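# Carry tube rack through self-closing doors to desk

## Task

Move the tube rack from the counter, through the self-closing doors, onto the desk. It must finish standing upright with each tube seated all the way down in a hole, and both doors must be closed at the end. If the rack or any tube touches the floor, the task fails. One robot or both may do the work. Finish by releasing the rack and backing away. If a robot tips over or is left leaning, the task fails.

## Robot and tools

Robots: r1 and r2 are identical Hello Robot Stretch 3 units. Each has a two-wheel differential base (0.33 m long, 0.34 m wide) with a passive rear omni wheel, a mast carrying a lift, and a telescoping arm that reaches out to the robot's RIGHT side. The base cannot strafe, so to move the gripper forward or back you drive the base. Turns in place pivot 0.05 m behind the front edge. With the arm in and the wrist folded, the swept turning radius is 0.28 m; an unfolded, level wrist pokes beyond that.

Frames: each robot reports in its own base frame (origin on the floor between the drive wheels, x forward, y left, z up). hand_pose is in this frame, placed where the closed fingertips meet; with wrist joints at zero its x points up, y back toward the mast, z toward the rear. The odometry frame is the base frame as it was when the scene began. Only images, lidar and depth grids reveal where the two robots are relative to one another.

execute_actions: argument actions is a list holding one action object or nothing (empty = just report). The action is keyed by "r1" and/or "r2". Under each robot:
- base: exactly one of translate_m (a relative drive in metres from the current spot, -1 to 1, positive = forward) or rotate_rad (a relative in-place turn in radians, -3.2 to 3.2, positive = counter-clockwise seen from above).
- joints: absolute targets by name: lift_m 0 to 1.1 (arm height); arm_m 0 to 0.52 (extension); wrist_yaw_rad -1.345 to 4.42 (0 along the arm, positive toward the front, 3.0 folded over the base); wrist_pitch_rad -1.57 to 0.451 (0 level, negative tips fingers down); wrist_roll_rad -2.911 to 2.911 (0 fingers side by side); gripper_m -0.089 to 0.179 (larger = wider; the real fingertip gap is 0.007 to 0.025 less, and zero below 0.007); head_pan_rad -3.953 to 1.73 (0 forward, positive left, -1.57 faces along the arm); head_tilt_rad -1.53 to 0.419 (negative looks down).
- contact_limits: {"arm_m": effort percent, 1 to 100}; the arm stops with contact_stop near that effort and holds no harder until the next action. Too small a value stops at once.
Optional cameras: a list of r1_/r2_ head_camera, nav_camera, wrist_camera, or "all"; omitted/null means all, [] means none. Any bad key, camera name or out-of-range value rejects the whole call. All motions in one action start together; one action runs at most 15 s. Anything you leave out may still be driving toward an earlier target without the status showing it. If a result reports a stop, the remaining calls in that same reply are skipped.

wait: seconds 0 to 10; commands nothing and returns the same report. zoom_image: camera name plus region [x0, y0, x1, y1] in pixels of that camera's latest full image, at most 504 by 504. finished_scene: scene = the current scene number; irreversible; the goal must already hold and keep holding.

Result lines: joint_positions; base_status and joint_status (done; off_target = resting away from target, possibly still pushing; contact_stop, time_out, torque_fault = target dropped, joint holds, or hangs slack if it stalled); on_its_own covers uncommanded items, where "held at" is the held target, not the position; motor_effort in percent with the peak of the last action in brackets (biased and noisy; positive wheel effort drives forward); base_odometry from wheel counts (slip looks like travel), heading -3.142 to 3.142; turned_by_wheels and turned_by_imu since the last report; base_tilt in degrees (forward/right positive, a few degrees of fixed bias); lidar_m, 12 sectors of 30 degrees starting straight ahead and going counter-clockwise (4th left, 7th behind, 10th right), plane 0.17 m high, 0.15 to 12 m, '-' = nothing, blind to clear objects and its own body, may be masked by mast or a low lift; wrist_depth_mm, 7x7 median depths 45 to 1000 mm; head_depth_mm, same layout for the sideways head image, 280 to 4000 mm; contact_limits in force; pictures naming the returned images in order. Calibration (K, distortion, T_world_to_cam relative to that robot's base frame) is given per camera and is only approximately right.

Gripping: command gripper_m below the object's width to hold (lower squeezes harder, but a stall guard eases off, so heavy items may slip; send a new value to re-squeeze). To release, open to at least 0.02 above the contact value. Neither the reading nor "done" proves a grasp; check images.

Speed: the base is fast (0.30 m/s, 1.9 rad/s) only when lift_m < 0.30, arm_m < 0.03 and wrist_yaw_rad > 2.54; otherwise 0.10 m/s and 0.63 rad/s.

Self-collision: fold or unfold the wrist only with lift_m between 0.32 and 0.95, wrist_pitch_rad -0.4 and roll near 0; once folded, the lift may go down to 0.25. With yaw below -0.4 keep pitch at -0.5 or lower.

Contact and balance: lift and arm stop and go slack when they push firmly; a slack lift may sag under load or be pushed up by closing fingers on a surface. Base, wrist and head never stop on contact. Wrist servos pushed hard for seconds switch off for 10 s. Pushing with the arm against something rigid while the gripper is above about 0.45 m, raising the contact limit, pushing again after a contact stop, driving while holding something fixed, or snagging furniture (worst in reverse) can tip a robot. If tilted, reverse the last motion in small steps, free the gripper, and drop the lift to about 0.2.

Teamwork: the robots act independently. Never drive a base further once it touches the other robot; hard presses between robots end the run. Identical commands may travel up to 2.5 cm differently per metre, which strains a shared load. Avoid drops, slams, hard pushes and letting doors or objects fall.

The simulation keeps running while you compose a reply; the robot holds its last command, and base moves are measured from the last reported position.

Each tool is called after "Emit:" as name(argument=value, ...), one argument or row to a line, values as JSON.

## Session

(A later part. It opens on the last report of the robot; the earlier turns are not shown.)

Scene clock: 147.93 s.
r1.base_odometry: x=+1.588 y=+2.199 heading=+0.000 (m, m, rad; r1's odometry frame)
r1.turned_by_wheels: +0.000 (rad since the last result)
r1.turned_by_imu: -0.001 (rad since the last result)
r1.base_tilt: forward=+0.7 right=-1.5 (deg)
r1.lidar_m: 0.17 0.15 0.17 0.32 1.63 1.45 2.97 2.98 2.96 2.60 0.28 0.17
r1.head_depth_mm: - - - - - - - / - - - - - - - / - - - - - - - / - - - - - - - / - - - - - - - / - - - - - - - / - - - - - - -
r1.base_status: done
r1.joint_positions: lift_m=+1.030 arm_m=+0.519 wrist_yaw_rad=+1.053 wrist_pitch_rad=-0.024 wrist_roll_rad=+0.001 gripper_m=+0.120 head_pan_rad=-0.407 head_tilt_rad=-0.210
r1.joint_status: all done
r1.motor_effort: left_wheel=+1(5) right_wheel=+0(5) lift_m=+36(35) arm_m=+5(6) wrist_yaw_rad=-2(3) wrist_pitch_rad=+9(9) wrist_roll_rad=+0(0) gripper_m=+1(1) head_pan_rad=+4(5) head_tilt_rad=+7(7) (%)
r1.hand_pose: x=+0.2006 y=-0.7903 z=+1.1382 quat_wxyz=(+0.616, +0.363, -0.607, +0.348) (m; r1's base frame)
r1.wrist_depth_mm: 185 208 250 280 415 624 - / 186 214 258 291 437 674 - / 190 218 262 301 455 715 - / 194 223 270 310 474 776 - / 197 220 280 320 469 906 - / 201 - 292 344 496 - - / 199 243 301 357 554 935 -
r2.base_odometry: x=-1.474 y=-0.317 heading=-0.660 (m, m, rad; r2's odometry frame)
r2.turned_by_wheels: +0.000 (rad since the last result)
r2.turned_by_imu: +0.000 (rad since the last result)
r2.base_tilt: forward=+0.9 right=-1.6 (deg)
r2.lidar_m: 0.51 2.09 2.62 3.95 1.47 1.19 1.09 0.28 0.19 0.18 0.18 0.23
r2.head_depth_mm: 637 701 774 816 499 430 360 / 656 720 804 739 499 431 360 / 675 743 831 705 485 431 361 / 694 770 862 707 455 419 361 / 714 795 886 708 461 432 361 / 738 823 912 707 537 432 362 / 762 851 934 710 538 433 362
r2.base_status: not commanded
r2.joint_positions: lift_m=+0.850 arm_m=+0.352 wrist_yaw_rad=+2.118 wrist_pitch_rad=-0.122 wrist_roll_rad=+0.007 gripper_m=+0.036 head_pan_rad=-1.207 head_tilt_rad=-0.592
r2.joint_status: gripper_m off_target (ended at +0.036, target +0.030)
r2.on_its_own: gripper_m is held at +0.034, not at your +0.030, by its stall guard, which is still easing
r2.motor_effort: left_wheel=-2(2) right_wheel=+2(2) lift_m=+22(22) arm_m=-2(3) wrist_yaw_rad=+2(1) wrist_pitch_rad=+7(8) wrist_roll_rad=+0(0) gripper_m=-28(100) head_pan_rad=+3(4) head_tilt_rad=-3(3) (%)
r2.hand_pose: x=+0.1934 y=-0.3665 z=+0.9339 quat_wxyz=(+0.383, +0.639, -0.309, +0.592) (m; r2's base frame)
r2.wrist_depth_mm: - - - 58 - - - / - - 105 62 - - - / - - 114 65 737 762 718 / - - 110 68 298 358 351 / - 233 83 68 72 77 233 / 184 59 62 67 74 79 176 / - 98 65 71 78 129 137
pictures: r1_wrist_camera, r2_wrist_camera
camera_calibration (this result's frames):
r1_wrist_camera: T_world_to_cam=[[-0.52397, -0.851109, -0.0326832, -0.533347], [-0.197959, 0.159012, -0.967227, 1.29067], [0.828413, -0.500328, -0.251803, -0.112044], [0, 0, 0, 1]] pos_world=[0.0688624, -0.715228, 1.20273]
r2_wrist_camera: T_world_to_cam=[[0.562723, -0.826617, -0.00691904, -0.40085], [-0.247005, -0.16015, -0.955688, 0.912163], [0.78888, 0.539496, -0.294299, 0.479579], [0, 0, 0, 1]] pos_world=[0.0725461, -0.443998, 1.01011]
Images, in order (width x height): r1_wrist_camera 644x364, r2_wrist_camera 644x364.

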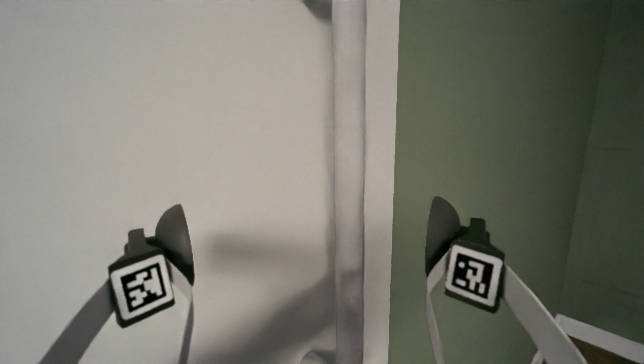

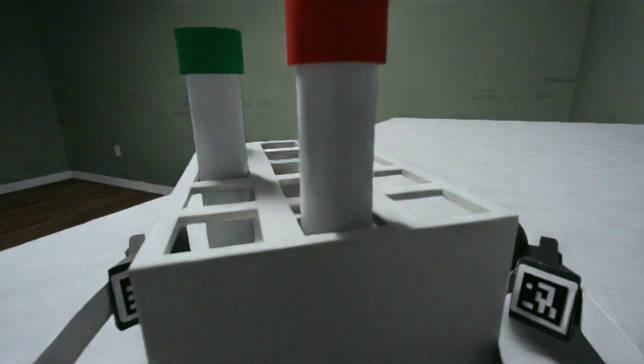

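Emit:
execute_actions(
  actions=[
    {"r2":{"joints":{"lift_m":0.92}},"r1":{"base":{"translate_m":0.04},"joints":{"wrist_yaw_rad":0.95}}},
  ],
  cameras=["r2_wrist_camera","r1_wrist_camera"],
)

Scene clock: 152.30 s.
r1.base_odometry: x=+1.628 y=+2.199 heading=+0.000 (m, m, rad; r1's odometry frame)
r1.turned_by_wheels: +0.000 (rad since the last result)
r1.turned_by_imu: -0.001 (rad since the last result)
r1.base_tilt: forward=+0.8 right=-1.5 (deg)
r1.lidar_m: - - 0.15 0.23 1.64 1.48 3.00 3.01 2.94 2.60 0.21 0.15
r1.head_depth_mm: - - - - - - - / - - - - - - - / - - - - - - - / - - - - - - - / - - - - - - - / - - - - - - - / - - - - - - -
r1.base_status: done
r1.joint_positions: lift_m=+1.030 arm_m=+0.519 wrist_yaw_rad=+0.953 wrist_pitch_rad=-0.024 wrist_roll_rad=+0.001 gripper_m=+0.120 head_pan_rad=-0.407 head_tilt_rad=-0.210
r1.joint_status: all done
r1.motor_effort: left_wheel=+0(5) right_wheel=-1(3) lift_m=+36(36) arm_m=+4(5) wrist_yaw_rad=-3(3) wrist_pitch_rad=+9(9) wrist_roll_rad=+0(0) gripper_m=+0(1) head_pan_rad=+5(5) head_tilt_rad=+7(7) (%)
r1.hand_pose: x=+0.1870 y=-0.8117 z=+1.1382 quat_wxyz=(+0.632, +0.332, -0.624, +0.317) (m; r1's base frame)
r1.wrist_depth_mm: 163 187 231 267 432 757 - / 166 191 238 275 451 844 - / 169 194 243 282 479 930 - / 172 200 250 290 500 - - / 175 194 257 300 479 - - / 178 - 268 312 522 - - / - 215 274 336 593 - -
r2.base_odometry: x=-1.474 y=-0.317 heading=-0.660 (m, m, rad; r2's odometry frame)
r2.turned_by_wheels: +0.000 (rad since the last result)
r2.turned_by_imu: +0.000 (rad since the last result)
r2.base_tilt: forward=+1.0 right=-1.6 (deg)
r2.lidar_m: 0.51 2.09 2.62 3.94 1.63 1.18 1.09 0.28 0.19 0.18 0.18 0.23
r2.head_depth_mm: 638 699 767 - 532 430 360 / 656 722 800 775 533 431 360 / 674 743 829 453 500 430 361 / 694 768 860 441 486 431 361 / 713 794 885 454 486 432 361 / 737 821 910 709 538 433 362 / 761 850 935 712 537 433 362
r2.base_status: not commanded
r2.joint_positions: lift_m=+0.920 arm_m=+0.352 wrist_yaw_rad=+2.118 wrist_pitch_rad=-0.127 wrist_roll_rad=+0.007 gripper_m=+0.059 head_pan_rad=-1.207 head_tilt_rad=-0.592
r2.joint_status: all done
r2.on_its_own: gripper_m is held at +0.057, not at your +0.030, by its stall guard, which is still easing
r2.motor_effort: left_wheel=-1(2) right_wheel=+2(2) lift_m=+44(47) arm_m=-3(1) wrist_yaw_rad=+1(2) wrist_pitch_rad=+9(9) wrist_roll_rad=+0(0) gripper_m=-31(35) head_pan_rad=+3(3) head_tilt_rad=-3(3) (%)
r2.hand_pose: x=+0.1931 y=-0.3666 z=+1.0020 quat_wxyz=(+0.384, +0.639, -0.308, +0.591) (m; r2's base frame)
r2.wrist_depth_mm: - - - 73 - - - / - - 119 76 - - - / - - 125 79 - - - / - - 121 81 153 587 580 / - - 70 75 79 85 382 / - 68 71 76 82 87 285 / 260 229 73 79 85 214 230
pictures: r1_wrist_camera, r2_wrist_camera
camera_calibration (this result's frames):
r1_wrist_camera: T_world_to_cam=[[-0.605736, -0.794994, -0.0326832, -0.497854], [-0.181227, 0.177847, -0.967227, 1.30353], [0.774752, -0.579961, -0.251803, -0.166042], [0, 0, 0, 1]] pos_world=[0.0633081, -0.723919, 1.20273]
r2_wrist_camera: T_world_to_cam=[[0.562773, -0.826581, -0.00714125, -0.400115], [-0.250586, -0.162365, -0.954382, 0.975786], [0.787714, 0.53889, -0.298504, 0.504082], [0, 0, 0, 1]] pos_world=[0.0726193, -0.443939, 1.07889]
Images, in order (width x height): r1_wrist_camera 644x364, r2_wrist_camera 644x364.

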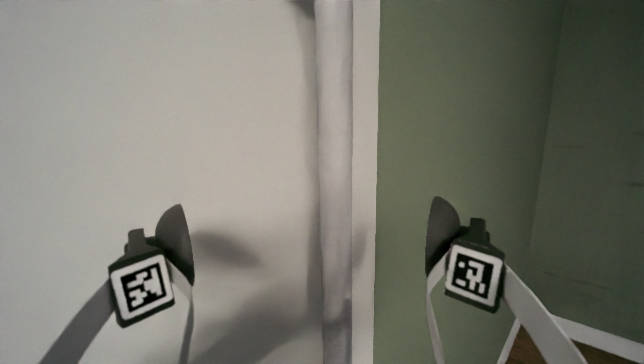

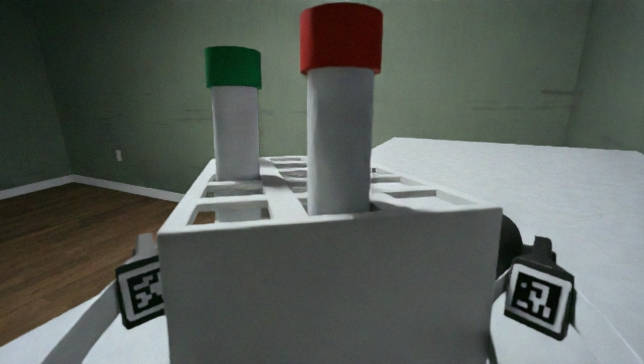

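Emit:
execute_actions(
  actions=[
    {"r2":{"joints":{"lift_m":0.85}},"r1":{"base":{"translate_m":0.03}}},
  ],
  cameras=["r1_wrist_camera"],
)

Emit:
execute_actions(
  actions=[
    {"r2":{"joints":{"gripper_m":0.17}}},
  ],
  cameras=["r2_wrist_camera","r2_head_camera"],
)

Scene clock: 158.43 s.
r1.base_odometry: x=+1.658 y=+2.199 heading=+0.000 (m, m, rad; r1's odometry frame)
r1.turned_by_wheels: -0.001 (rad since the last result)
r1.turned_by_imu: +0.037 (rad since the last result)
r1.base_tilt: forward=+0.8 right=-1.4 (deg)
r1.lidar_m: - - 0.15 0.22 1.68 1.50 3.02 3.04 2.88 1.03 0.17 0.15
r1.head_depth_mm: - - - - - - - / - - - - - - - / - - - - - - - / - - - - - - - / - - - - - - - / - - - - - - - / - - - - - - -
r1.base_status: done
r1.joint_positions: lift_m=+1.030 arm_m=+0.519 wrist_yaw_rad=+0.952 wrist_pitch_rad=-0.025 wrist_roll_rad=+0.001 gripper_m=+0.120 head_pan_rad=-0.407 head_tilt_rad=-0.208
r1.joint_status: not commanded
r1.motor_effort: left_wheel=+0(88) right_wheel=+18(31) lift_m=+35(36) arm_m=+4(5) wrist_yaw_rad=-1(2) wrist_pitch_rad=+9(10) wrist_roll_rad=+0(0) gripper_m=+1(0) head_pan_rad=+4(4) head_tilt_rad=+5(7) (%)
r1.hand_pose: x=+0.1868 y=-0.8120 z=+1.1378 quat_wxyz=(+0.633, +0.332, -0.624, +0.316) (m; r1's base frame)
r1.wrist_depth_mm: 131 148 181 232 186 532 - / 132 151 185 240 193 576 - / 134 154 190 249 202 638 - / 137 158 195 257 342 678 - / 140 154 201 267 211 852 - / 142 - 211 278 222 - - / - 170 215 290 435 844 -
r2.base_odometry: x=-1.474 y=-0.317 heading=-0.660 (m, m, rad; r2's odometry frame)
r2.turned_by_wheels: +0.000 (rad since the last result)
r2.turned_by_imu: +0.000 (rad since the last result)
r2.base_tilt: forward=+1.0 right=-1.5 (deg)
r2.lidar_m: 0.51 2.08 2.62 3.96 1.64 1.19 1.09 0.28 0.19 0.18 0.18 0.23
r2.head_depth_mm: 638 699 775 816 498 430 360 / 656 720 800 737 499 431 361 / 674 745 830 705 489 431 361 / 693 769 859 708 450 425 361 / 716 795 885 706 460 432 361 / 738 824 911 710 538 432 362 / 761 851 933 711 538 433 362
r2.base_status: not commanded
r2.joint_positions: lift_m=+0.850 arm_m=+0.352 wrist_yaw_rad=+2.118 wrist_pitch_rad=-0.117 wrist_roll_rad=+0.007 gripper_m=+0.088 head_pan_rad=-1.207 head_tilt_rad=-0.592
r2.joint_status: all done
r2.on_its_own: gripper_m is held at +0.087, not at your +0.030, by its stall guard, which is still easing
r2.motor_effort: left_wheel=-2(2) right_wheel=+3(2) lift_m=+22(39) arm_m=-2(3) wrist_yaw_rad=+1(2) wrist_pitch_rad=+6(9) wrist_roll_rad=+0(0) gripper_m=-7(25) head_pan_rad=+3(3) head_tilt_rad=-3(3) (%)
r2.hand_pose: x=+0.1936 y=-0.3663 z=+0.9351 quat_wxyz=(+0.381, +0.638, -0.311, +0.593) (m; r2's base frame)
r2.wrist_depth_mm: - - - 66 - - - / - - 113 71 - - - / - - 121 75 834 774 726 / - - 114 78 128 369 358 / - 252 70 74 79 85 237 / 186 69 71 77 83 88 176 / - 140 75 81 88 131 141
pictures: r1_wrist_camera
camera_calibration (this result's frames):
r1_wrist_camera: T_world_to_cam=[[-0.606903, -0.794106, -0.0326293, -0.497387], [-0.182224, 0.178993, -0.966828, 1.30387], [0.773604, -0.580825, -0.253337, -0.16486], [0, 0, 0, 1]] pos_world=[0.0632671, -0.724117, 1.20262]
Images, in order (width x height): r1_wrist_camera 644x364.

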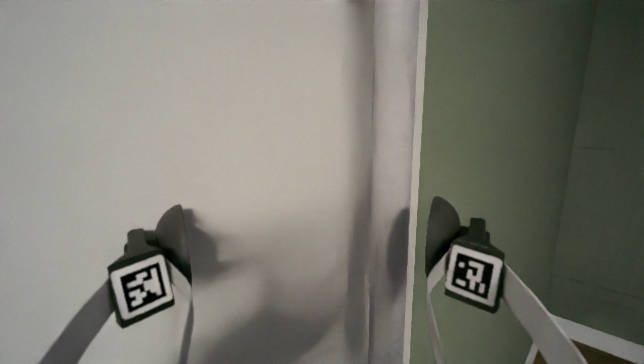

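Scene clock: 159.73 s.
r1.base_odometry: x=+1.658 y=+2.199 heading=+0.000 (m, m, rad; r1's odometry frame)
r1.turned_by_wheels: +0.000 (rad since the last result)
r1.turned_by_imu: +0.000 (rad since the last result)
r1.base_tilt: forward=+0.8 right=-1.4 (deg)
r1.lidar_m: - - 0.15 0.22 1.68 1.50 3.03 3.06 2.88 1.02 0.17 0.15
r1.head_depth_mm: - - - - - - - / - - - - - - - / - - - - - - - / - - - - - - - / - - - - - - - / - - - - - - - / - - - - - - -
r1.base_status: not commanded
r1.joint_positions: lift_m=+1.030 arm_m=+0.519 wrist_yaw_rad=+0.952 wrist_pitch_rad=-0.025 wrist_roll_rad=+0.001 gripper_m=+0.120 head_pan_rad=-0.407 head_tilt_rad=-0.208
r1.joint_status: not commanded
r1.motor_effort: left_wheel=+0(0) right_wheel=+18(18) lift_m=+35(34) arm_m=+3(4) wrist_yaw_rad=-2(2) wrist_pitch_rad=+9(9) wrist_roll_rad=+0(0) gripper_m=+0(0) head_pan_rad=+4(4) head_tilt_rad=+5(5) (%)
r1.hand_pose: x=+0.1868 y=-0.8120 z=+1.1378 quat_wxyz=(+0.633, +0.332, -0.624, +0.316) (m; r1's base frame)
r1.wrist_depth_mm: 131 148 181 232 187 535 - / 133 151 186 240 191 576 - / 134 155 190 249 327 633 - / 137 158 195 257 344 691 - / 140 154 202 268 211 887 - / 142 - 209 278 222 - - / - 171 215 291 437 853 -
r2.base_odometry: x=-1.474 y=-0.317 heading=-0.660 (m, m, rad; r2's odometry frame)
r2.turned_by_wheels: +0.000 (rad since the last result)
r2.turned_by_imu: +0.000 (rad since the last result)
r2.base_tilt: forward=+1.0 right=-1.7 (deg)
r2.lidar_m: 0.51 2.09 2.61 3.96 1.64 1.18 1.09 0.28 0.19 0.18 0.18 0.23
r2.head_depth_mm: 636 699 775 819 499 430 360 / 655 721 802 737 500 430 361 / 674 743 831 706 491 430 361 / 695 766 858 708 463 420 360 / 714 795 883 708 447 432 362 / 738 821 910 709 536 433 362 / 762 851 933 710 538 433 362
r2.base_status: not commanded
r2.joint_positions: lift_m=+0.850 arm_m=+0.352 wrist_yaw_rad=+2.118 wrist_pitch_rad=-0.118 wrist_roll_rad=+0.007 gripper_m=+0.170 head_pan_rad=-1.207 head_tilt_rad=-0.592
r2.joint_status: all done
r2.motor_effort: left_wheel=-2(1) right_wheel=+2(2) lift_m=+23(23) arm_m=-3(2) wrist_yaw_rad=+1(1) wrist_pitch_rad=+6(6) wrist_roll_rad=+0(0) gripper_m=+0(84) head_pan_rad=+3(2) head_tilt_rad=-3(3) (%)
r2.hand_pose: x=+0.1936 y=-0.3663 z=+0.9350 quat_wxyz=(+0.381, +0.638, -0.310, +0.593) (m; r2's base frame)
r2.wrist_depth_mm: - - - 67 - - - / - - 116 72 - - - / - - 163 76 803 763 739 / - - 120 80 138 361 359 / - 252 72 75 80 87 237 / 198 69 72 78 84 161 185 / - 140 76 82 89 133 133
pictures: r2_head_camera (sideways: a quarter turn clockwise sets it upright), r2_wrist_camera
camera_calibration (this result's frames):
r2_head_camera: T_world_to_cam=[[-0.207072, 0.472382, -0.856724, 1.13566], [0.910466, 0.413509, 0.00793983, -0.0105551], [0.358013, -0.778374, -0.515714, 0.629893], [0, 0, 0, 1]] pos_world=[0.019263, -0.0418084, 1.29787]
r2_wrist_camera: T_world_to_cam=[[0.562831, -0.826545, -0.00668552, -0.401041], [-0.243232, -0.157887, -0.957032, 0.914685], [0.789974, 0.540273, -0.289906, 0.475638], [0, 0, 0, 1]] pos_world=[0.0724573, -0.444036, 1.01059]
Images, in order (width x height): r2_head_camera 896x504, r2_wrist_camera 644x364.

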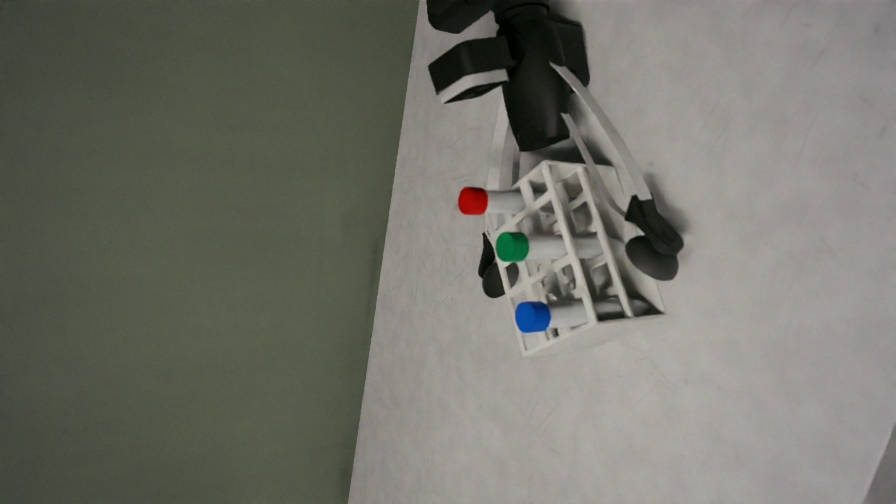

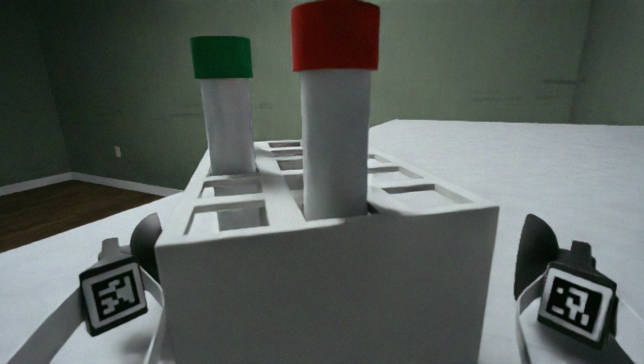

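Emit:
execute_actions(
  actions=[
    {"r2":{"joints":{"gripper_m":0.048}},"r1":{"base":{"translate_m":-0.015},"joints":{"gripper_m":-0.035}}},
  ],
  cameras=["r1_wrist_camera","r2_wrist_camera"],
)

Emit:
execute_actions(
  actions=[
    {"r2":{"joints":{"lift_m":0.91}}},
  ],
  cameras=["r2_wrist_camera","r2_head_camera"],
)

Scene clock: 164.83 s.
r1.base_odometry: x=+1.643 y=+2.199 heading=+0.000 (m, m, rad; r1's odometry frame)
r1.turned_by_wheels: +0.000 (rad since the last result)
r1.turned_by_imu: -0.001 (rad since the last result)
r1.base_tilt: forward=+0.7 right=-1.5 (deg)
r1.lidar_m: - - 0.15 0.25 1.67 1.49 3.00 3.02 2.88 2.58 0.19 0.15
r1.head_depth_mm: - - - - - - - / - - - - - - - / - - - - - - - / - - - - - - - / - - - - - - - / - - - - - - - / - - - - - - -
r1.base_status: done
r1.joint_positions: lift_m=+1.030 arm_m=+0.519 wrist_yaw_rad=+0.952 wrist_pitch_rad=-0.025 wrist_roll_rad=+0.001 gripper_m=-0.034 head_pan_rad=-0.407 head_tilt_rad=-0.208
r1.joint_status: all done
r1.motor_effort: left_wheel=+0(13) right_wheel=+0(14) lift_m=+35(35) arm_m=+4(4) wrist_yaw_rad=-2(2) wrist_pitch_rad=+9(9) wrist_roll_rad=+0(0) gripper_m=-15(87) head_pan_rad=+5(5) head_tilt_rad=+5(5) (%)
r1.hand_pose: x=+0.1868 y=-0.8120 z=+1.1379 quat_wxyz=(+0.632, +0.332, -0.624, +0.316) (m; r1's base frame)
r1.wrist_depth_mm: 140 159 195 238 322 571 - / 142 163 200 248 362 626 - / 145 166 205 257 382 676 - / 148 170 210 265 401 749 - / 151 174 212 - 421 821 - / 153 178 210 - 483 916 - / 157 181 240 292 418 - -
r2.base_odometry: x=-1.474 y=-0.317 heading=-0.660 (m, m, rad; r2's odometry frame)
r2.turned_by_wheels: +0.000 (rad since the last result)
r2.turned_by_imu: +0.000 (rad since the last result)
r2.base_tilt: forward=+0.9 right=-1.6 (deg)
r2.lidar_m: 0.51 2.09 2.63 3.95 1.51 1.18 1.09 0.28 0.19 0.18 0.18 0.23
r2.head_depth_mm: 638 699 776 815 499 430 360 / 654 723 804 736 500 430 360 / 674 742 831 706 485 431 361 / 693 768 858 706 457 425 361 / 714 793 885 709 447 431 361 / 739 822 909 709 537 432 362 / 761 850 932 711 537 433 362
r2.base_status: not commanded
r2.joint_positions: lift_m=+0.850 arm_m=+0.352 wrist_yaw_rad=+2.118 wrist_pitch_rad=-0.118 wrist_roll_rad=+0.007 gripper_m=+0.051 head_pan_rad=-1.207 head_tilt_rad=-0.592
r2.joint_status: all done
r2.motor_effort: left_wheel=-2(1) right_wheel=+2(2) lift_m=+23(23) arm_m=-2(3) wrist_yaw_rad=+1(2) wrist_pitch_rad=+6(6) wrist_roll_rad=+0(0) gripper_m=-4(100) head_pan_rad=+2(1) head_tilt_rad=-3(3) (%)
r2.hand_pose: x=+0.1935 y=-0.3663 z=+0.9350 quat_wxyz=(+0.381, +0.638, -0.310, +0.593) (m; r2's base frame)
r2.wrist_depth_mm: - - - 68 - - - / - - 116 73 - - - / - - - 76 810 754 719 / - - 120 80 135 362 353 / - 249 71 75 80 87 235 / 186 70 72 78 84 90 177 / - 140 76 82 89 133 140
pictures: r1_wrist_camera, r2_wrist_camera
camera_calibration (this result's frames):
r1_wrist_camera: T_world_to_cam=[[-0.606909, -0.794101, -0.0326447, -0.497366], [-0.181876, 0.178753, -0.966938, 1.30385], [0.773681, -0.580906, -0.252915, -0.165405], [0, 0, 0, 1]] pos_world=[0.0632536, -0.72411, 1.20267]
r2_wrist_camera: T_world_to_cam=[[0.562932, -0.826476, -0.00667911, -0.401011], [-0.24321, -0.157921, -0.957032, 0.914668], [0.789909, 0.540368, -0.289906, 0.475684], [0, 0, 0, 1]] pos_world=[0.0724507, -0.444024, 1.01059]
Images, in order (width x height): r1_wrist_camera 644x364, r2_wrist_camera 644x364.

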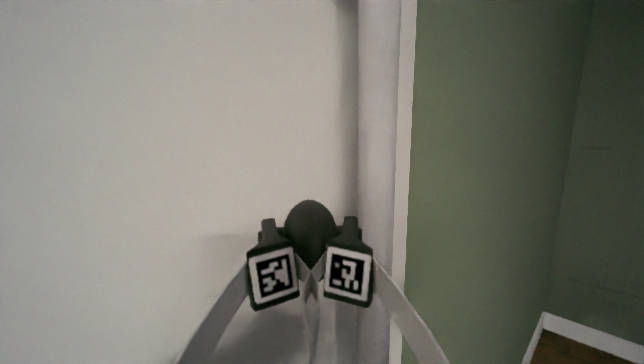

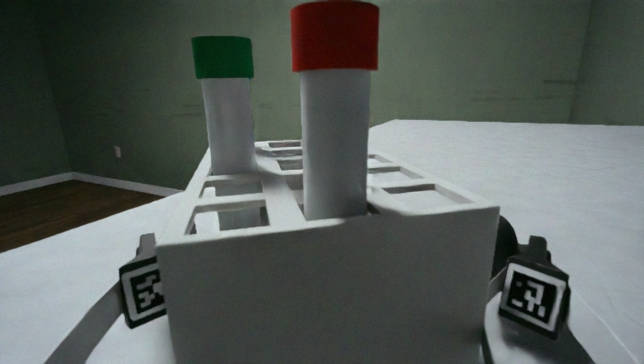

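Scene clock: 166.20 s.
r1.base_odometry: x=+1.643 y=+2.199 heading=+0.000 (m, m, rad; r1's odometry frame)
r1.turned_by_wheels: +0.000 (rad since the last result)
r1.turned_by_imu: +0.000 (rad since the last result)
r1.base_tilt: forward=+0.9 right=-1.5 (deg)
r1.lidar_m: - - 0.15 0.25 1.66 1.49 3.01 3.03 2.88 2.58 0.19 0.15
r1.head_depth_mm: - - - - - - - / - - - - - - - / - - - - - - - / - - - - - - - / - - - - - - - / - - - - - - - / - - - - - - -
r1.base_status: not commanded
r1.joint_positions: lift_m=+1.030 arm_m=+0.519 wrist_yaw_rad=+0.952 wrist_pitch_rad=-0.025 wrist_roll_rad=+0.001 gripper_m=-0.034 head_pan_rad=-0.407 head_tilt_rad=-0.208
r1.joint_status: not commanded
r1.motor_effort: left_wheel=+0(0) right_wheel=+1(0) lift_m=+35(35) arm_m=+4(4) wrist_yaw_rad=-2(2) wrist_pitch_rad=+9(9) wrist_roll_rad=+0(0) gripper_m=-14(14) head_pan_rad=+5(4) head_tilt_rad=+5(6) (%)
r1.hand_pose: x=+0.1868 y=-0.8120 z=+1.1379 quat_wxyz=(+0.632, +0.332, -0.624, +0.316) (m; r1's base frame)
r1.wrist_depth_mm: 140 159 195 240 322 574 - / 143 163 200 247 367 622 - / 145 167 205 255 380 660 - / 148 170 211 264 402 739 - / 151 174 213 - 424 823 - / 154 178 208 - 479 908 - / 157 182 241 293 412 - -
r2.base_odometry: x=-1.474 y=-0.317 heading=-0.660 (m, m, rad; r2's odometry frame)
r2.turned_by_wheels: +0.000 (rad since the last result)
r2.turned_by_imu: +0.000 (rad since the last result)
r2.base_tilt: forward=+0.9 right=-1.7 (deg)
r2.lidar_m: 0.51 2.08 2.61 3.95 1.52 1.18 1.10 0.28 0.19 0.18 0.18 0.23
r2.head_depth_mm: 637 701 772 - 533 429 360 / 655 721 800 774 534 430 360 / 673 744 831 737 500 430 361 / 692 766 862 483 454 430 361 / 715 794 886 707 439 431 362 / 737 824 912 710 520 433 361 / 762 850 932 710 538 432 362
r2.base_status: not commanded
r2.joint_positions: lift_m=+0.910 arm_m=+0.352 wrist_yaw_rad=+2.118 wrist_pitch_rad=-0.127 wrist_roll_rad=+0.007 gripper_m=+0.057 head_pan_rad=-1.207 head_tilt_rad=-0.592
r2.joint_status: all done
r2.on_its_own: gripper_m is held at +0.055, not at your +0.048, by its stall guard, which is still easing
r2.motor_effort: left_wheel=-1(1) right_wheel=+2(3) lift_m=+44(41) arm_m=-2(3) wrist_yaw_rad=+1(2) wrist_pitch_rad=+9(9) wrist_roll_rad=+0(0) gripper_m=-28(32) head_pan_rad=+2(3) head_tilt_rad=-3(2) (%)
r2.hand_pose: x=+0.1931 y=-0.3666 z=+0.9921 quat_wxyz=(+0.384, +0.639, -0.308, +0.591) (m; r2's base frame)
r2.wrist_depth_mm: - - - - - - - / - - - 108 - - - / - - - - - - - / - - 153 105 550 549 535 / - - 88 94 101 374 364 / - - 88 92 99 - 269 / 236 215 87 91 98 207 216
pictures: r2_head_camera (sideways: a quarter turn clockwise sets it upright), r2_wrist_camera
camera_calibration (this result's frames):
r2_head_camera: T_world_to_cam=[[-0.207072, 0.472382, -0.856724, 1.13566], [0.910466, 0.413508, 0.00793983, -0.0105551], [0.358013, -0.778374, -0.515714, 0.629893], [0, 0, 0, 1]] pos_world=[0.019263, -0.0418084, 1.29787]
r2_wrist_camera: T_world_to_cam=[[0.562877, -0.82651, -0.00713268, -0.400156], [-0.250476, -0.162345, -0.954414, 0.966293], [0.787675, 0.539004, -0.298401, 0.501045], [0, 0, 0, 1]] pos_world=[0.0726107, -0.443926, 1.0689]
Images, in order (width x height): r2_head_camera 896x504, r2_wrist_camera 644x364.

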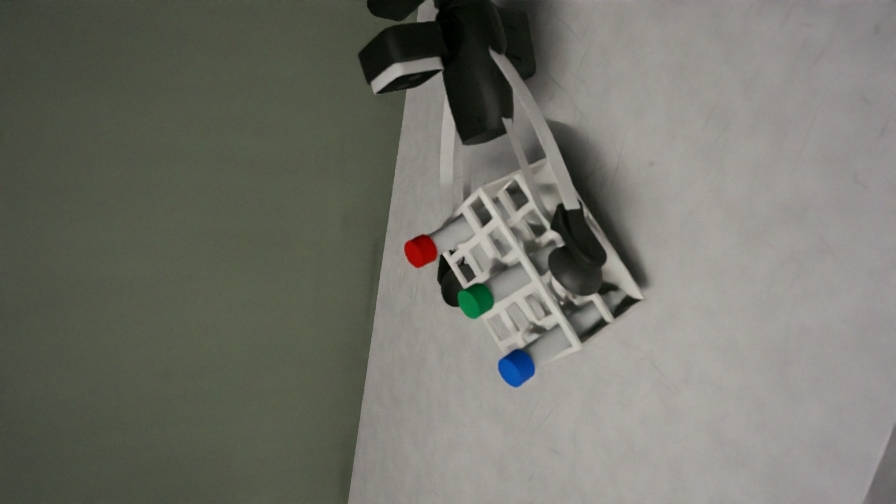

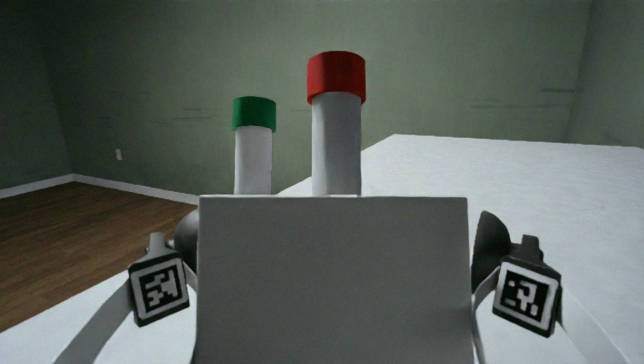

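Emit:
execute_actions(
  actions=[
    {"r2":{"joints":{"lift_m":0.85}},"r1":{"joints":{"gripper_m":0.13,"arm_m":0.52,"wrist_yaw_rad":0.8},"base":{"translate_m":-0.03}}},
  ],
  cameras=["r1_wrist_camera"],
)

Emit:
execute_actions(
  actions=[
    {"r2":{"joints":{"gripper_m":0.17}},"r1":{"base":{"translate_m":0.03}}},
  ],
  cameras=["r2_wrist_camera","r2_head_camera","r1_wrist_camera"],
)

Scene clock: 177.07 s.
r1.base_odometry: x=+1.613 y=+2.199 heading=+0.000 (m, m, rad; r1's odometry frame)
r1.turned_by_wheels: +0.000 (rad since the last result)
r1.turned_by_imu: -0.002 (rad since the last result)
r1.base_tilt: forward=+0.8 right=-1.6 (deg)
r1.lidar_m: - 0.15 0.17 0.32 1.51 1.47 2.98 3.00 2.89 2.32 0.24 0.16
r1.head_depth_mm: - - - - - - - / - - - - - - - / - - - - - - - / - - - - - - - / - - - - - - - / - - - - - - - / - - - - - - -
r1.base_status: done
r1.joint_positions: lift_m=+1.030 arm_m=+0.519 wrist_yaw_rad=+0.803 wrist_pitch_rad=-0.025 wrist_roll_rad=+0.001 gripper_m=+0.130 head_pan_rad=-0.407 head_tilt_rad=-0.208
r1.joint_status: all done
r1.motor_effort: left_wheel=+0(4) right_wheel=+0(4) lift_m=+35(34) arm_m=+4(2) wrist_yaw_rad=-2(4) wrist_pitch_rad=+9(9) wrist_roll_rad=+0(0) gripper_m=+1(82) head_pan_rad=+4(4) head_tilt_rad=+5(5) (%)
r1.hand_pose: x=+0.1624 y=-0.8413 z=+1.1379 quat_wxyz=(+0.654, +0.285, -0.647, +0.268) (m; r1's base frame)
r1.wrist_depth_mm: 181 211 250 350 604 - - / 183 215 254 361 639 - - / 186 218 262 370 687 - - / 188 222 279 386 711 - - / 188 214 284 398 690 - - / 191 - 292 415 728 - - / 189 238 310 430 865 - -
r2.base_odometry: x=-1.474 y=-0.317 heading=-0.660 (m, m, rad; r2's odometry frame)
r2.turned_by_wheels: +0.000 (rad since the last result)
r2.turned_by_imu: -0.001 (rad since the last result)
r2.base_tilt: forward=+0.9 right=-1.7 (deg)
r2.lidar_m: 0.51 2.09 2.62 3.95 1.48 1.18 1.09 0.28 0.19 0.18 0.18 0.23
r2.head_depth_mm: 637 700 776 820 499 430 360 / 656 722 800 737 501 430 360 / 674 745 829 723 517 431 361 / 694 768 860 709 480 431 361 / 716 794 886 708 445 432 361 / 738 823 915 710 502 432 362 / 762 849 931 711 538 433 362
r2.base_status: not commanded
r2.joint_positions: lift_m=+0.850 arm_m=+0.352 wrist_yaw_rad=+2.120 wrist_pitch_rad=-0.083 wrist_roll_rad=+0.010 gripper_m=+0.081 head_pan_rad=-1.207 head_tilt_rad=-0.592
r2.joint_status: all done
r2.on_its_own: gripper_m is held at +0.081, not at your +0.048, by its stall guard, which is not easing now
r2.motor_effort: left_wheel=-2(2) right_wheel=+3(3) lift_m=+20(34) arm_m=-2(3) wrist_yaw_rad=+0(2) wrist_pitch_rad=-6(9) wrist_roll_rad=-1(2) gripper_m=-8(19) head_pan_rad=+3(2) head_tilt_rad=-3(3) (%)
r2.hand_pose: x=+0.1947 y=-0.3649 z=+0.9440 quat_wxyz=(+0.370, +0.634, -0.321, +0.599) (m; r2's base frame)
r2.wrist_depth_mm: - - - - - - - / - - - - - - - / - - - 233 - - - / - - 193 125 164 426 418 / - 283 103 109 120 282 265 / 204 209 106 113 125 206 194 / 160 158 150 119 131 147 153
pictures: r1_wrist_camera
camera_calibration (this result's frames):
r1_wrist_camera: T_world_to_cam=[[-0.71806, -0.695215, -0.0326448, -0.434111], [-0.153328, 0.20377, -0.966938, 1.32106], [0.678881, -0.689314, -0.252915, -0.239384], [0, 0, 0, 1]] pos_world=[0.0533506, -0.736005, 1.20267]
Images, in order (width x height): r1_wrist_camera 644x364.

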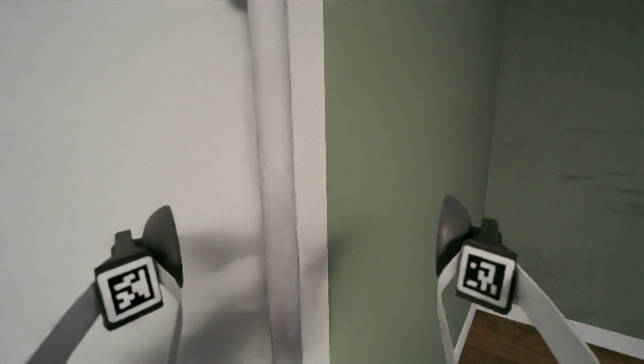

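Scene clock: 179.37 s.
r1.base_odometry: x=+1.643 y=+2.199 heading=+0.000 (m, m, rad; r1's odometry frame)
r1.turned_by_wheels: +0.000 (rad since the last result)
r1.turned_by_imu: +0.000 (rad since the last result)
r1.base_tilt: forward=+0.9 right=-1.5 (deg)
r1.lidar_m: - - 0.15 0.25 1.67 1.49 3.01 3.03 2.88 2.57 0.19 0.15
r1.head_depth_mm: - - - - - - - / - - - - - - - / - - - - - - - / - - - - - - - / - - - - - - - / - - - - - - - / - - - - - - -
r1.base_status: done
r1.joint_positions: lift_m=+1.030 arm_m=+0.519 wrist_yaw_rad=+0.803 wrist_pitch_rad=-0.025 wrist_roll_rad=+0.001 gripper_m=+0.130 head_pan_rad=-0.407 head_tilt_rad=-0.208
r1.joint_status: not commanded
r1.motor_effort: left_wheel=+0(4) right_wheel=+0(5) lift_m=+36(35) arm_m=+4(4) wrist_yaw_rad=-3(3) wrist_pitch_rad=+9(9) wrist_roll_rad=+0(0) gripper_m=+1(1) head_pan_rad=+4(4) head_tilt_rad=+5(5) (%)
r1.hand_pose: x=+0.1624 y=-0.8413 z=+1.1379 quat_wxyz=(+0.654, +0.285, -0.647, +0.268) (m; r1's base frame)
r1.wrist_depth_mm: 156 182 233 298 527 - - / 158 185 238 309 552 - - / 161 189 244 293 585 - - / 163 194 250 301 618 - - / 166 185 257 311 600 - - / 166 - 264 320 643 - - / - 205 271 333 748 - -
r2.base_odometry: x=-1.474 y=-0.317 heading=-0.660 (m, m, rad; r2's odometry frame)
r2.turned_by_wheels: +0.000 (rad since the last result)
r2.turned_by_imu: +0.000 (rad since the last result)
r2.base_tilt: forward=+0.9 right=-1.7 (deg)
r2.lidar_m: 0.51 2.09 2.61 3.96 1.51 1.18 1.09 0.28 0.19 0.18 0.18 0.23
r2.head_depth_mm: 637 700 775 816 500 430 360 / 656 722 802 737 500 431 360 / 675 744 830 704 534 430 361 / 694 769 857 706 486 420 361 / 714 794 883 707 451 432 361 / 738 821 910 708 486 433 362 / 760 852 933 710 538 433 362
r2.base_status: not commanded
r2.joint_positions: lift_m=+0.850 arm_m=+0.352 wrist_yaw_rad=+2.120 wrist_pitch_rad=-0.116 wrist_roll_rad=+0.010 gripper_m=+0.170 head_pan_rad=-1.207 head_tilt_rad=-0.592
r2.joint_status: all done
r2.motor_effort: left_wheel=-2(2) right_wheel=+3(3) lift_m=+23(23) arm_m=-1(2) wrist_yaw_rad=+0(1) wrist_pitch_rad=+5(6) wrist_roll_rad=-1(1) gripper_m=+1(84) head_pan_rad=+2(2) head_tilt_rad=-3(3) (%)
r2.hand_pose: x=+0.1933 y=-0.3658 z=+0.9354 quat_wxyz=(+0.380, +0.639, -0.311, +0.593) (m; r2's base frame)
r2.wrist_depth_mm: - - - - - - - / - - - 111 - - - / - - - 194 786 770 723 / - - 323 110 118 367 353 / - 273 219 110 121 241 238 / 197 - 166 116 127 178 186 / - 146 140 122 132 141 133
pictures: r1_wrist_camera, r2_head_camera (sideways: a quarter turn clockwise sets it upright), r2_wrist_camera
camera_calibration (this result's frames):
r1_wrist_camera: T_world_to_cam=[[-0.718068, -0.695207, -0.0326449, -0.434106], [-0.153321, 0.203768, -0.966939, 1.32106], [0.678875, -0.689323, -0.252909, -0.239397], [0, 0, 0, 1]] pos_world=[0.0533496, -0.736005, 1.20267]
r2_head_camera: T_world_to_cam=[[-0.207081, 0.4724, -0.856712, 1.13564], [0.910464, 0.413513, 0.00794131, -0.010557], [0.358013, -0.778361, -0.515734, 0.629919], [0, 0, 0, 1]] pos_world=[0.0192632, -0.0418083, 1.29787]
r2_wrist_camera: T_world_to_cam=[[0.564468, -0.825404, -0.00916083, -0.398025], [-0.242857, -0.155455, -0.957525, 0.916398], [0.788921, 0.542717, -0.288204, 0.475133], [0, 0, 0, 1]] pos_world=[0.0723827, -0.443936, 1.01076]
Images, in order (width x height): r1_wrist_camera 644x364, r2_head_camera 896x504, r2_wrist_camera 644x364.

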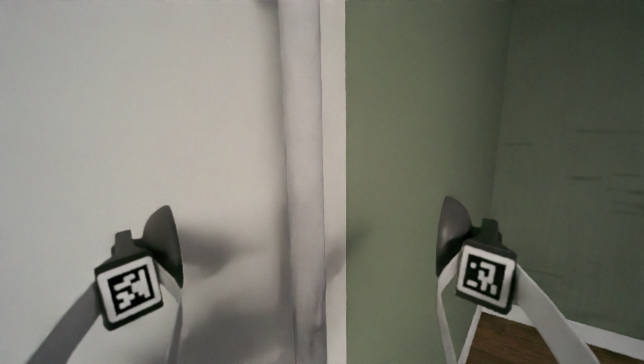

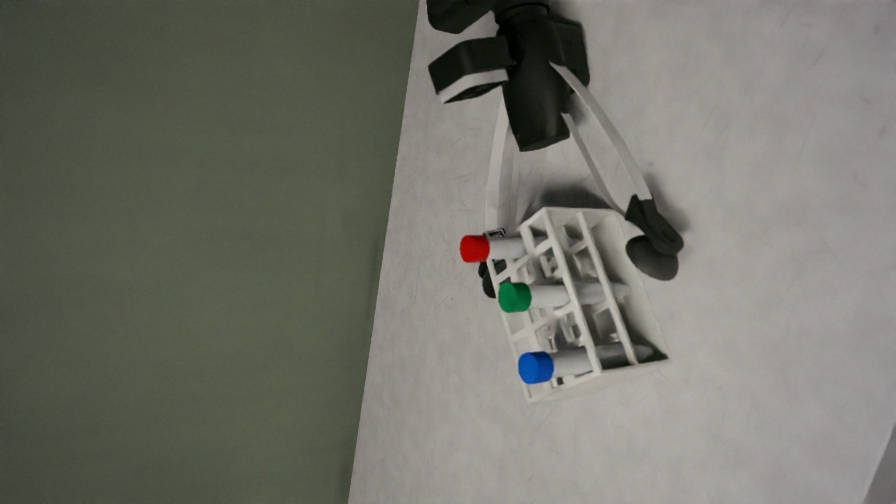

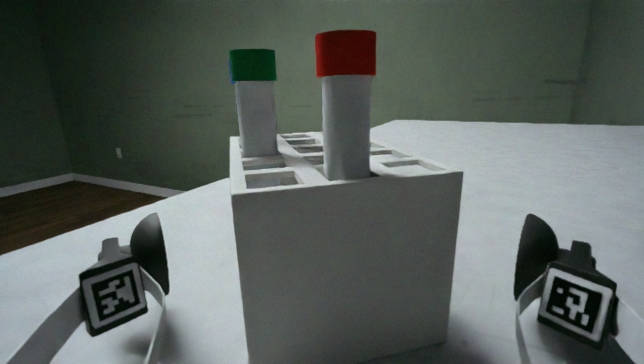

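Emit:
execute_actions(
  actions=[
    {"r2":{"base":{"translate_m":-0.04},"joints":{"arm_m":0.376,"lift_m":0.87}},"r1":{"joints":{"gripper_m":-0.035}}},
  ],
  cameras=["r2_wrist_camera","r2_head_camera","r1_wrist_camera"],
)

Scene clock: 185.53 s.
r1.base_odometry: x=+1.643 y=+2.199 heading=+0.000 (m, m, rad; r1's odometry frame)
r1.turned_by_wheels: +0.000 (rad since the last result)
r1.turned_by_imu: -0.001 (rad since the last result)
r1.base_tilt: forward=+0.8 right=-1.6 (deg)
r1.lidar_m: - - 0.15 0.25 1.61 1.46 3.00 3.03 2.88 2.58 0.19 0.15
r1.head_depth_mm: - - - - - - - / - - - - - - - / - - - - - - - / - - - - - - - / - - - - - - - / - - - - - - - / - - - - - - -
r1.base_status: not commanded
r1.joint_positions: lift_m=+1.030 arm_m=+0.519 wrist_yaw_rad=+0.803 wrist_pitch_rad=-0.025 wrist_roll_rad=+0.001 gripper_m=-0.034 head_pan_rad=-0.407 head_tilt_rad=-0.208
r1.joint_status: all done
r1.motor_effort: left_wheel=+0(0) right_wheel=+1(1) lift_m=+35(35) arm_m=+4(4) wrist_yaw_rad=-3(3) wrist_pitch_rad=+9(9) wrist_roll_rad=+0(0) gripper_m=-15(89) head_pan_rad=+5(4) head_tilt_rad=+5(5) (%)
r1.hand_pose: x=+0.1624 y=-0.8413 z=+1.1379 quat_wxyz=(+0.654, +0.285, -0.647, +0.268) (m; r1's base frame)
r1.wrist_depth_mm: 156 182 233 300 527 - - / 159 186 238 311 559 - - / 161 189 245 293 588 - - / 163 193 251 301 619 - - / 166 197 251 - 665 - - / 169 200 243 - 805 - - / 171 204 285 336 685 - -
r2.base_odometry: x=-1.506 y=-0.293 heading=-0.660 (m, m, rad; r2's odometry frame)
r2.turned_by_wheels: +0.000 (rad since the last result)
r2.turned_by_imu: -0.001 (rad since the last result)
r2.base_tilt: forward=+1.0 right=-1.6 (deg)
r2.lidar_m: 0.51 2.12 2.66 3.96 1.47 1.14 1.05 0.29 0.19 0.18 0.18 0.23
r2.head_depth_mm: 642 705 781 - 516 429 360 / 659 727 809 736 516 430 360 / 679 750 836 738 553 430 361 / 698 772 863 739 525 431 361 / 721 799 885 707 485 432 361 / 742 828 919 708 463 433 362 / 766 859 934 710 538 433 364
r2.base_status: done
r2.joint_positions: lift_m=+0.870 arm_m=+0.376 wrist_yaw_rad=+2.120 wrist_pitch_rad=-0.117 wrist_roll_rad=+0.010 gripper_m=+0.170 head_pan_rad=-1.207 head_tilt_rad=-0.592
r2.joint_status: all done
r2.motor_effort: left_wheel=-1(4) right_wheel=+2(4) lift_m=+43(43) arm_m=+2(4) wrist_yaw_rad=+0(1) wrist_pitch_rad=+5(6) wrist_roll_rad=-1(1) gripper_m=+1(1) head_pan_rad=+3(4) head_tilt_rad=-3(3) (%)
r2.hand_pose: x=+0.1933 y=-0.3893 z=+0.9546 quat_wxyz=(+0.380, +0.639, -0.310, +0.593) (m; r2's base frame)
r2.wrist_depth_mm: - - - - - - - / - - - - - - - / - - - 197 949 895 894 / - - 421 165 391 432 423 / - 348 280 160 176 288 279 / 232 - 217 168 186 210 216 / 170 173 172 169 168 167 157
pictures: r1_wrist_camera, r2_head_camera (sideways: a quarter turn clockwise sets it upright), r2_wrist_camera
camera_calibration (this result's frames):
r1_wrist_camera: T_world_to_cam=[[-0.718088, -0.695186, -0.0326449, -0.434093], [-0.153315, 0.203772, -0.966939, 1.32107], [0.678855, -0.689343, -0.252909, -0.23941], [0, 0, 0, 1]] pos_world=[0.0533475, -0.736007, 1.20267]
r2_head_camera: T_world_to_cam=[[-0.207082, 0.472401, -0.856711, 1.13564], [0.910464, 0.413513, 0.00794141, -0.0105571], [0.358013, -0.77836, -0.515735, 0.629921], [0, 0, 0, 1]] pos_world=[0.0192632, -0.0418083, 1.29787]
r2_wrist_camera: T_world_to_cam=[[0.564462, -0.825408, -0.00919622, -0.417222], [-0.24343, -0.155806, -0.957323, 0.930822], [0.788749, 0.542611, -0.288875, 0.494073], [0, 0, 0, 1]] pos_world=[0.0723957, -0.46744, 1.02999]
Images, in order (width x height): r1_wrist_camera 644x364, r2_head_camera 896x504, r2_wrist_camera 644x364.

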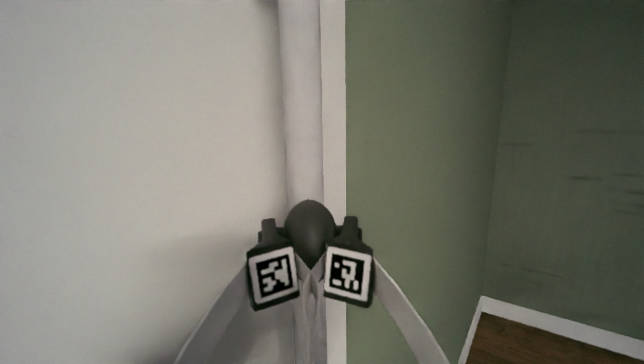

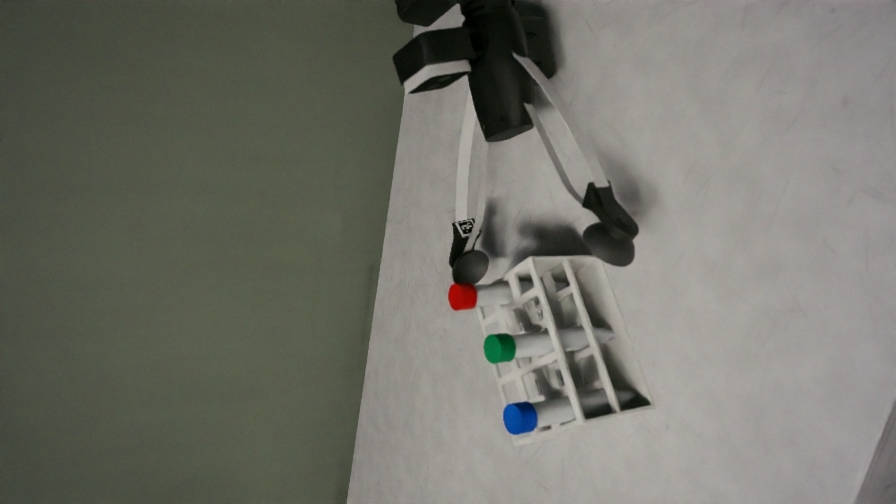

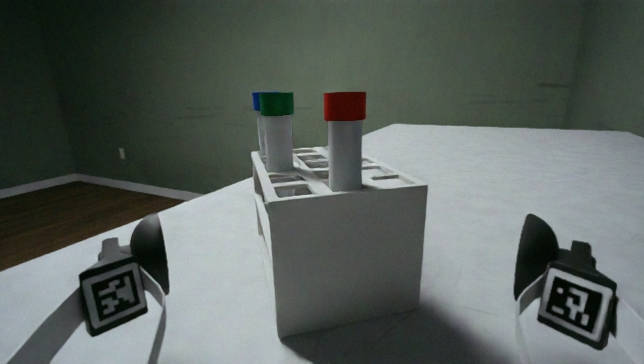

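Emit:
execute_actions(
  actions=[
    {"r2":{"base":{"translate_m":0.066},"joints":{"arm_m":0.335}},"r1":{"base":{"translate_m":-0.04},"joints":{"gripper_m":0.14}}},
  ],
  cameras=["r2_wrist_camera","r2_head_camera"],
)

Emit:
execute_actions(
  actions=[
    {"r2":{"joints":{"gripper_m":0.042}},"r1":{"base":{"rotate_rad":0.1},"joints":{"arm_m":0.5}}},
  ],
  cameras=["r2_wrist_camera","r1_wrist_camera"],
)

Scene clock: 192.97 s.
r1.base_odometry: x=+1.603 y=+2.199 heading=+0.000 (m, m, rad; r1's odometry frame)
r1.turned_by_wheels: +0.000 (rad since the last result)
r1.turned_by_imu: -0.001 (rad since the last result)
r1.base_tilt: forward=+0.7 right=-1.4 (deg)
r1.lidar_m: - 0.15 0.18 0.34 1.49 1.47 2.98 2.99 2.89 2.50 0.26 0.17
r1.head_depth_mm: - - - - - - - / - - - - - - - / - - - - - - - / - - - - - - - / - - - - - - - / - - - - - - - / - - - - - - -
r1.base_status: done
r1.joint_positions: lift_m=+1.030 arm_m=+0.519 wrist_yaw_rad=+0.803 wrist_pitch_rad=-0.025 wrist_roll_rad=+0.001 gripper_m=+0.140 head_pan_rad=-0.407 head_tilt_rad=-0.208
r1.joint_status: all done
r1.motor_effort: left_wheel=+0(3) right_wheel=+1(3) lift_m=+35(35) arm_m=+4(4) wrist_yaw_rad=-3(3) wrist_pitch_rad=+8(10) wrist_roll_rad=+0(0) gripper_m=-1(80) head_pan_rad=+4(4) head_tilt_rad=+5(5) (%)
r1.hand_pose: x=+0.1624 y=-0.8413 z=+1.1379 quat_wxyz=(+0.654, +0.285, -0.647, +0.268) (m; r1's base frame)
r1.wrist_depth_mm: 186 220 251 387 628 - - / 188 224 266 404 673 - - / 191 228 271 415 708 - - / 194 232 277 428 757 - - / 197 229 288 442 763 - - / 196 - 306 437 822 - - / 210 246 311 451 899 - -
r2.base_odometry: x=-1.454 y=-0.333 heading=-0.660 (m, m, rad; r2's odometry frame)
r2.turned_by_wheels: +0.000 (rad since the last result)
r2.turned_by_imu: +0.000 (rad since the last result)
r2.base_tilt: forward=+0.9 right=-1.7 (deg)
r2.lidar_m: 0.50 2.06 2.59 3.97 1.50 1.21 1.12 0.28 0.19 0.17 0.18 0.23
r2.head_depth_mm: 634 697 772 814 498 429 360 / 652 717 799 736 499 430 360 / 672 740 826 705 486 431 361 / 691 763 857 740 449 419 362 / 713 791 878 709 435 432 362 / 735 820 906 709 520 432 361 / 759 848 928 712 538 433 362
r2.base_status: done
r2.joint_positions: lift_m=+0.870 arm_m=+0.335 wrist_yaw_rad=+2.120 wrist_pitch_rad=-0.117 wrist_roll_rad=+0.010 gripper_m=+0.170 head_pan_rad=-1.207 head_tilt_rad=-0.592
r2.joint_status: all done
r2.motor_effort: left_wheel=-1(3) right_wheel=+2(7) lift_m=+42(43) arm_m=-3(2) wrist_yaw_rad=+0(0) wrist_pitch_rad=+5(6) wrist_roll_rad=-1(1) gripper_m=+1(0) head_pan_rad=+3(3) head_tilt_rad=-3(3) (%)
r2.hand_pose: x=+0.1933 y=-0.3488 z=+0.9546 quat_wxyz=(+0.380, +0.639, -0.310, +0.593) (m; r2's base frame)
r2.wrist_depth_mm: - - - - - - - / - - - - - - - / - - 123 80 745 - - / - - 149 151 440 427 421 / - - 132 101 131 285 281 / 233 - 138 85 90 96 217 / 171 172 79 85 93 158 157
pictures: r2_head_camera (sideways: a quarter turn clockwise sets it upright), r2_wrist_camera
camera_calibration (this result's frames):
r2_head_camera: T_world_to_cam=[[-0.207083, 0.472401, -0.856711, 1.13564], [0.910463, 0.413515, 0.00794144, -0.0105571], [0.358014, -0.778359, -0.515736, 0.629921], [0, 0, 0, 1]] pos_world=[0.0192633, -0.0418082, 1.29787]
r2_wrist_camera: T_world_to_cam=[[0.564462, -0.825408, -0.00919612, -0.383809], [-0.24343, -0.155806, -0.957323, 0.937129], [0.788749, 0.542611, -0.288875, 0.472108], [0, 0, 0, 1]] pos_world=[0.0723957, -0.42696, 1.02999]
Images, in order (width x height): r2_head_camera 896x504, r2_wrist_camera 644x364.

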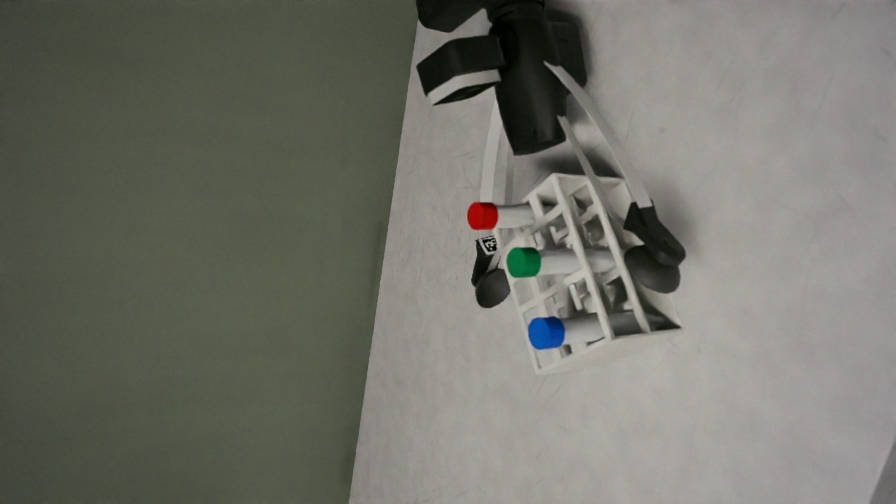

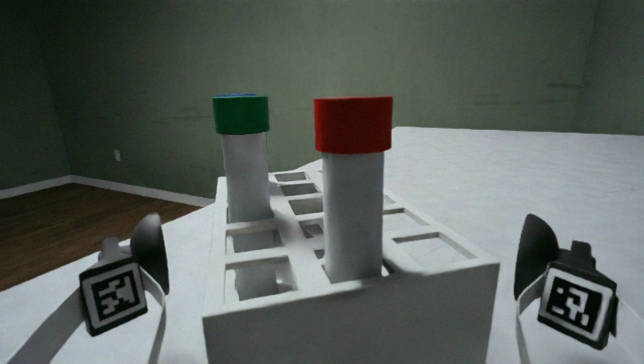

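Scene clock: 194.73 s.
r1.base_odometry: x=+1.603 y=+2.199 heading=+0.099 (m, m, rad; r1's odometry frame)
r1.turned_by_wheels: +0.099 (rad since the last result)
r1.turned_by_imu: +0.091 (rad since the last result)
r1.base_tilt: forward=+0.7 right=-1.4 (deg)
r1.lidar_m: - 0.15 0.19 0.44 1.47 1.97 2.98 3.03 2.78 0.90 0.23 0.17
r1.head_depth_mm: - - - - - - - / - - - - - - - / - - - - - - - / - - - - - - - / - - - - - - - / - - - - - - - / - - - - - - -
r1.base_status: rotate_rad off_target (by the wheels' count: +0.0991 of +0.1000)
r1.joint_positions: lift_m=+1.030 arm_m=+0.500 wrist_yaw_rad=+0.790 wrist_pitch_rad=-0.025 wrist_roll_rad=+0.001 gripper_m=+0.140 head_pan_rad=-0.407 head_tilt_rad=-0.208
r1.joint_status: all done
r1.motor_effort: left_wheel=-13(23) right_wheel=+17(25) lift_m=+35(35) arm_m=-5(7) wrist_yaw_rad=+8(8) wrist_pitch_rad=+9(10) wrist_roll_rad=+0(0) gripper_m=+2(3) head_pan_rad=+4(5) head_tilt_rad=+5(5) (%)
r1.hand_pose: x=+0.1601 y=-0.8252 z=+1.1378 quat_wxyz=(+0.656, +0.280, -0.649, +0.263) (m; r1's base frame)
r1.wrist_depth_mm: 132 152 189 250 372 713 - / 133 154 193 255 390 814 - / 136 157 198 254 410 876 - / 138 161 203 263 431 - - / 141 158 209 274 440 - - / 142 - 215 281 482 - - / - 172 221 293 511 - -
r2.base_odometry: x=-1.454 y=-0.333 heading=-0.660 (m, m, rad; r2's odometry frame)
r2.turned_by_wheels: +0.000 (rad since the last result)
r2.turned_by_imu: +0.000 (rad since the last result)
r2.base_tilt: forward=+1.0 right=-1.7 (deg)
r2.lidar_m: 0.50 2.06 2.59 3.96 1.48 1.21 1.12 0.28 0.19 0.17 0.18 0.23
r2.head_depth_mm: 635 697 770 816 500 429 360 / 651 720 797 736 500 430 360 / 671 740 825 705 492 431 361 / 692 765 857 705 453 431 361 / 712 791 880 708 432 421 361 / 735 820 906 709 537 432 362 / 759 847 931 710 538 432 362
r2.base_status: not commanded
r2.joint_positions: lift_m=+0.870 arm_m=+0.335 wrist_yaw_rad=+2.120 wrist_pitch_rad=-0.108 wrist_roll_rad=+0.010 gripper_m=+0.044 head_pan_rad=-1.207 head_tilt_rad=-0.592
r2.joint_status: all done
r2.motor_effort: left_wheel=-1(1) right_wheel=+2(2) lift_m=+43(42) arm_m=-2(2) wrist_yaw_rad=+1(1) wrist_pitch_rad=+2(6) wrist_roll_rad=-1(1) gripper_m=-30(100) head_pan_rad=+3(2) head_tilt_rad=-3(3) (%)
r2.hand_pose: x=+0.1937 y=-0.3486 z=+0.9568 quat_wxyz=(+0.377, +0.638, -0.313, +0.594) (m; r2's base frame)
r2.wrist_depth_mm: - - - - - - - / - - - - - - - / - - 130 85 - - - / - - 155 91 460 448 437 / - - 129 94 133 314 285 / 238 239 86 90 98 - 214 / 185 173 84 92 103 163 169
pictures: r1_wrist_camera, r2_wrist_camera
camera_calibration (this result's frames):
r1_wrist_camera: T_world_to_cam=[[-0.72722, -0.685628, -0.0326358, -0.415274], [-0.150866, 0.20604, -0.966844, 1.3187], [0.66962, -0.698184, -0.253274, -0.232136], [0, 0, 0, 1]] pos_world=[0.0523948, -0.718502, 1.20263]
r2_wrist_camera: T_world_to_cam=[[0.564514, -0.825377, -0.00877748, -0.384212], [-0.23633, -0.15143, -0.959801, 0.941889], [0.790868, 0.543896, -0.280546, 0.464372], [0, 0, 0, 1]] pos_world=[0.0722334, -0.427059, 1.03093]
Images, in order (width x height): r1_wrist_camera 644x364, r2_wrist_camera 644x364.

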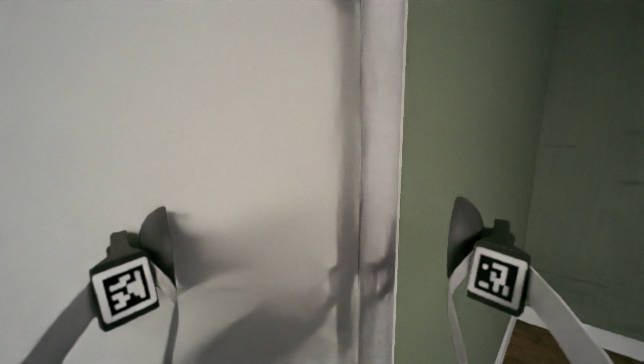

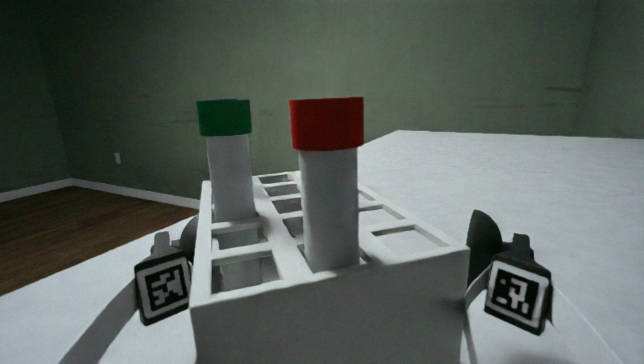

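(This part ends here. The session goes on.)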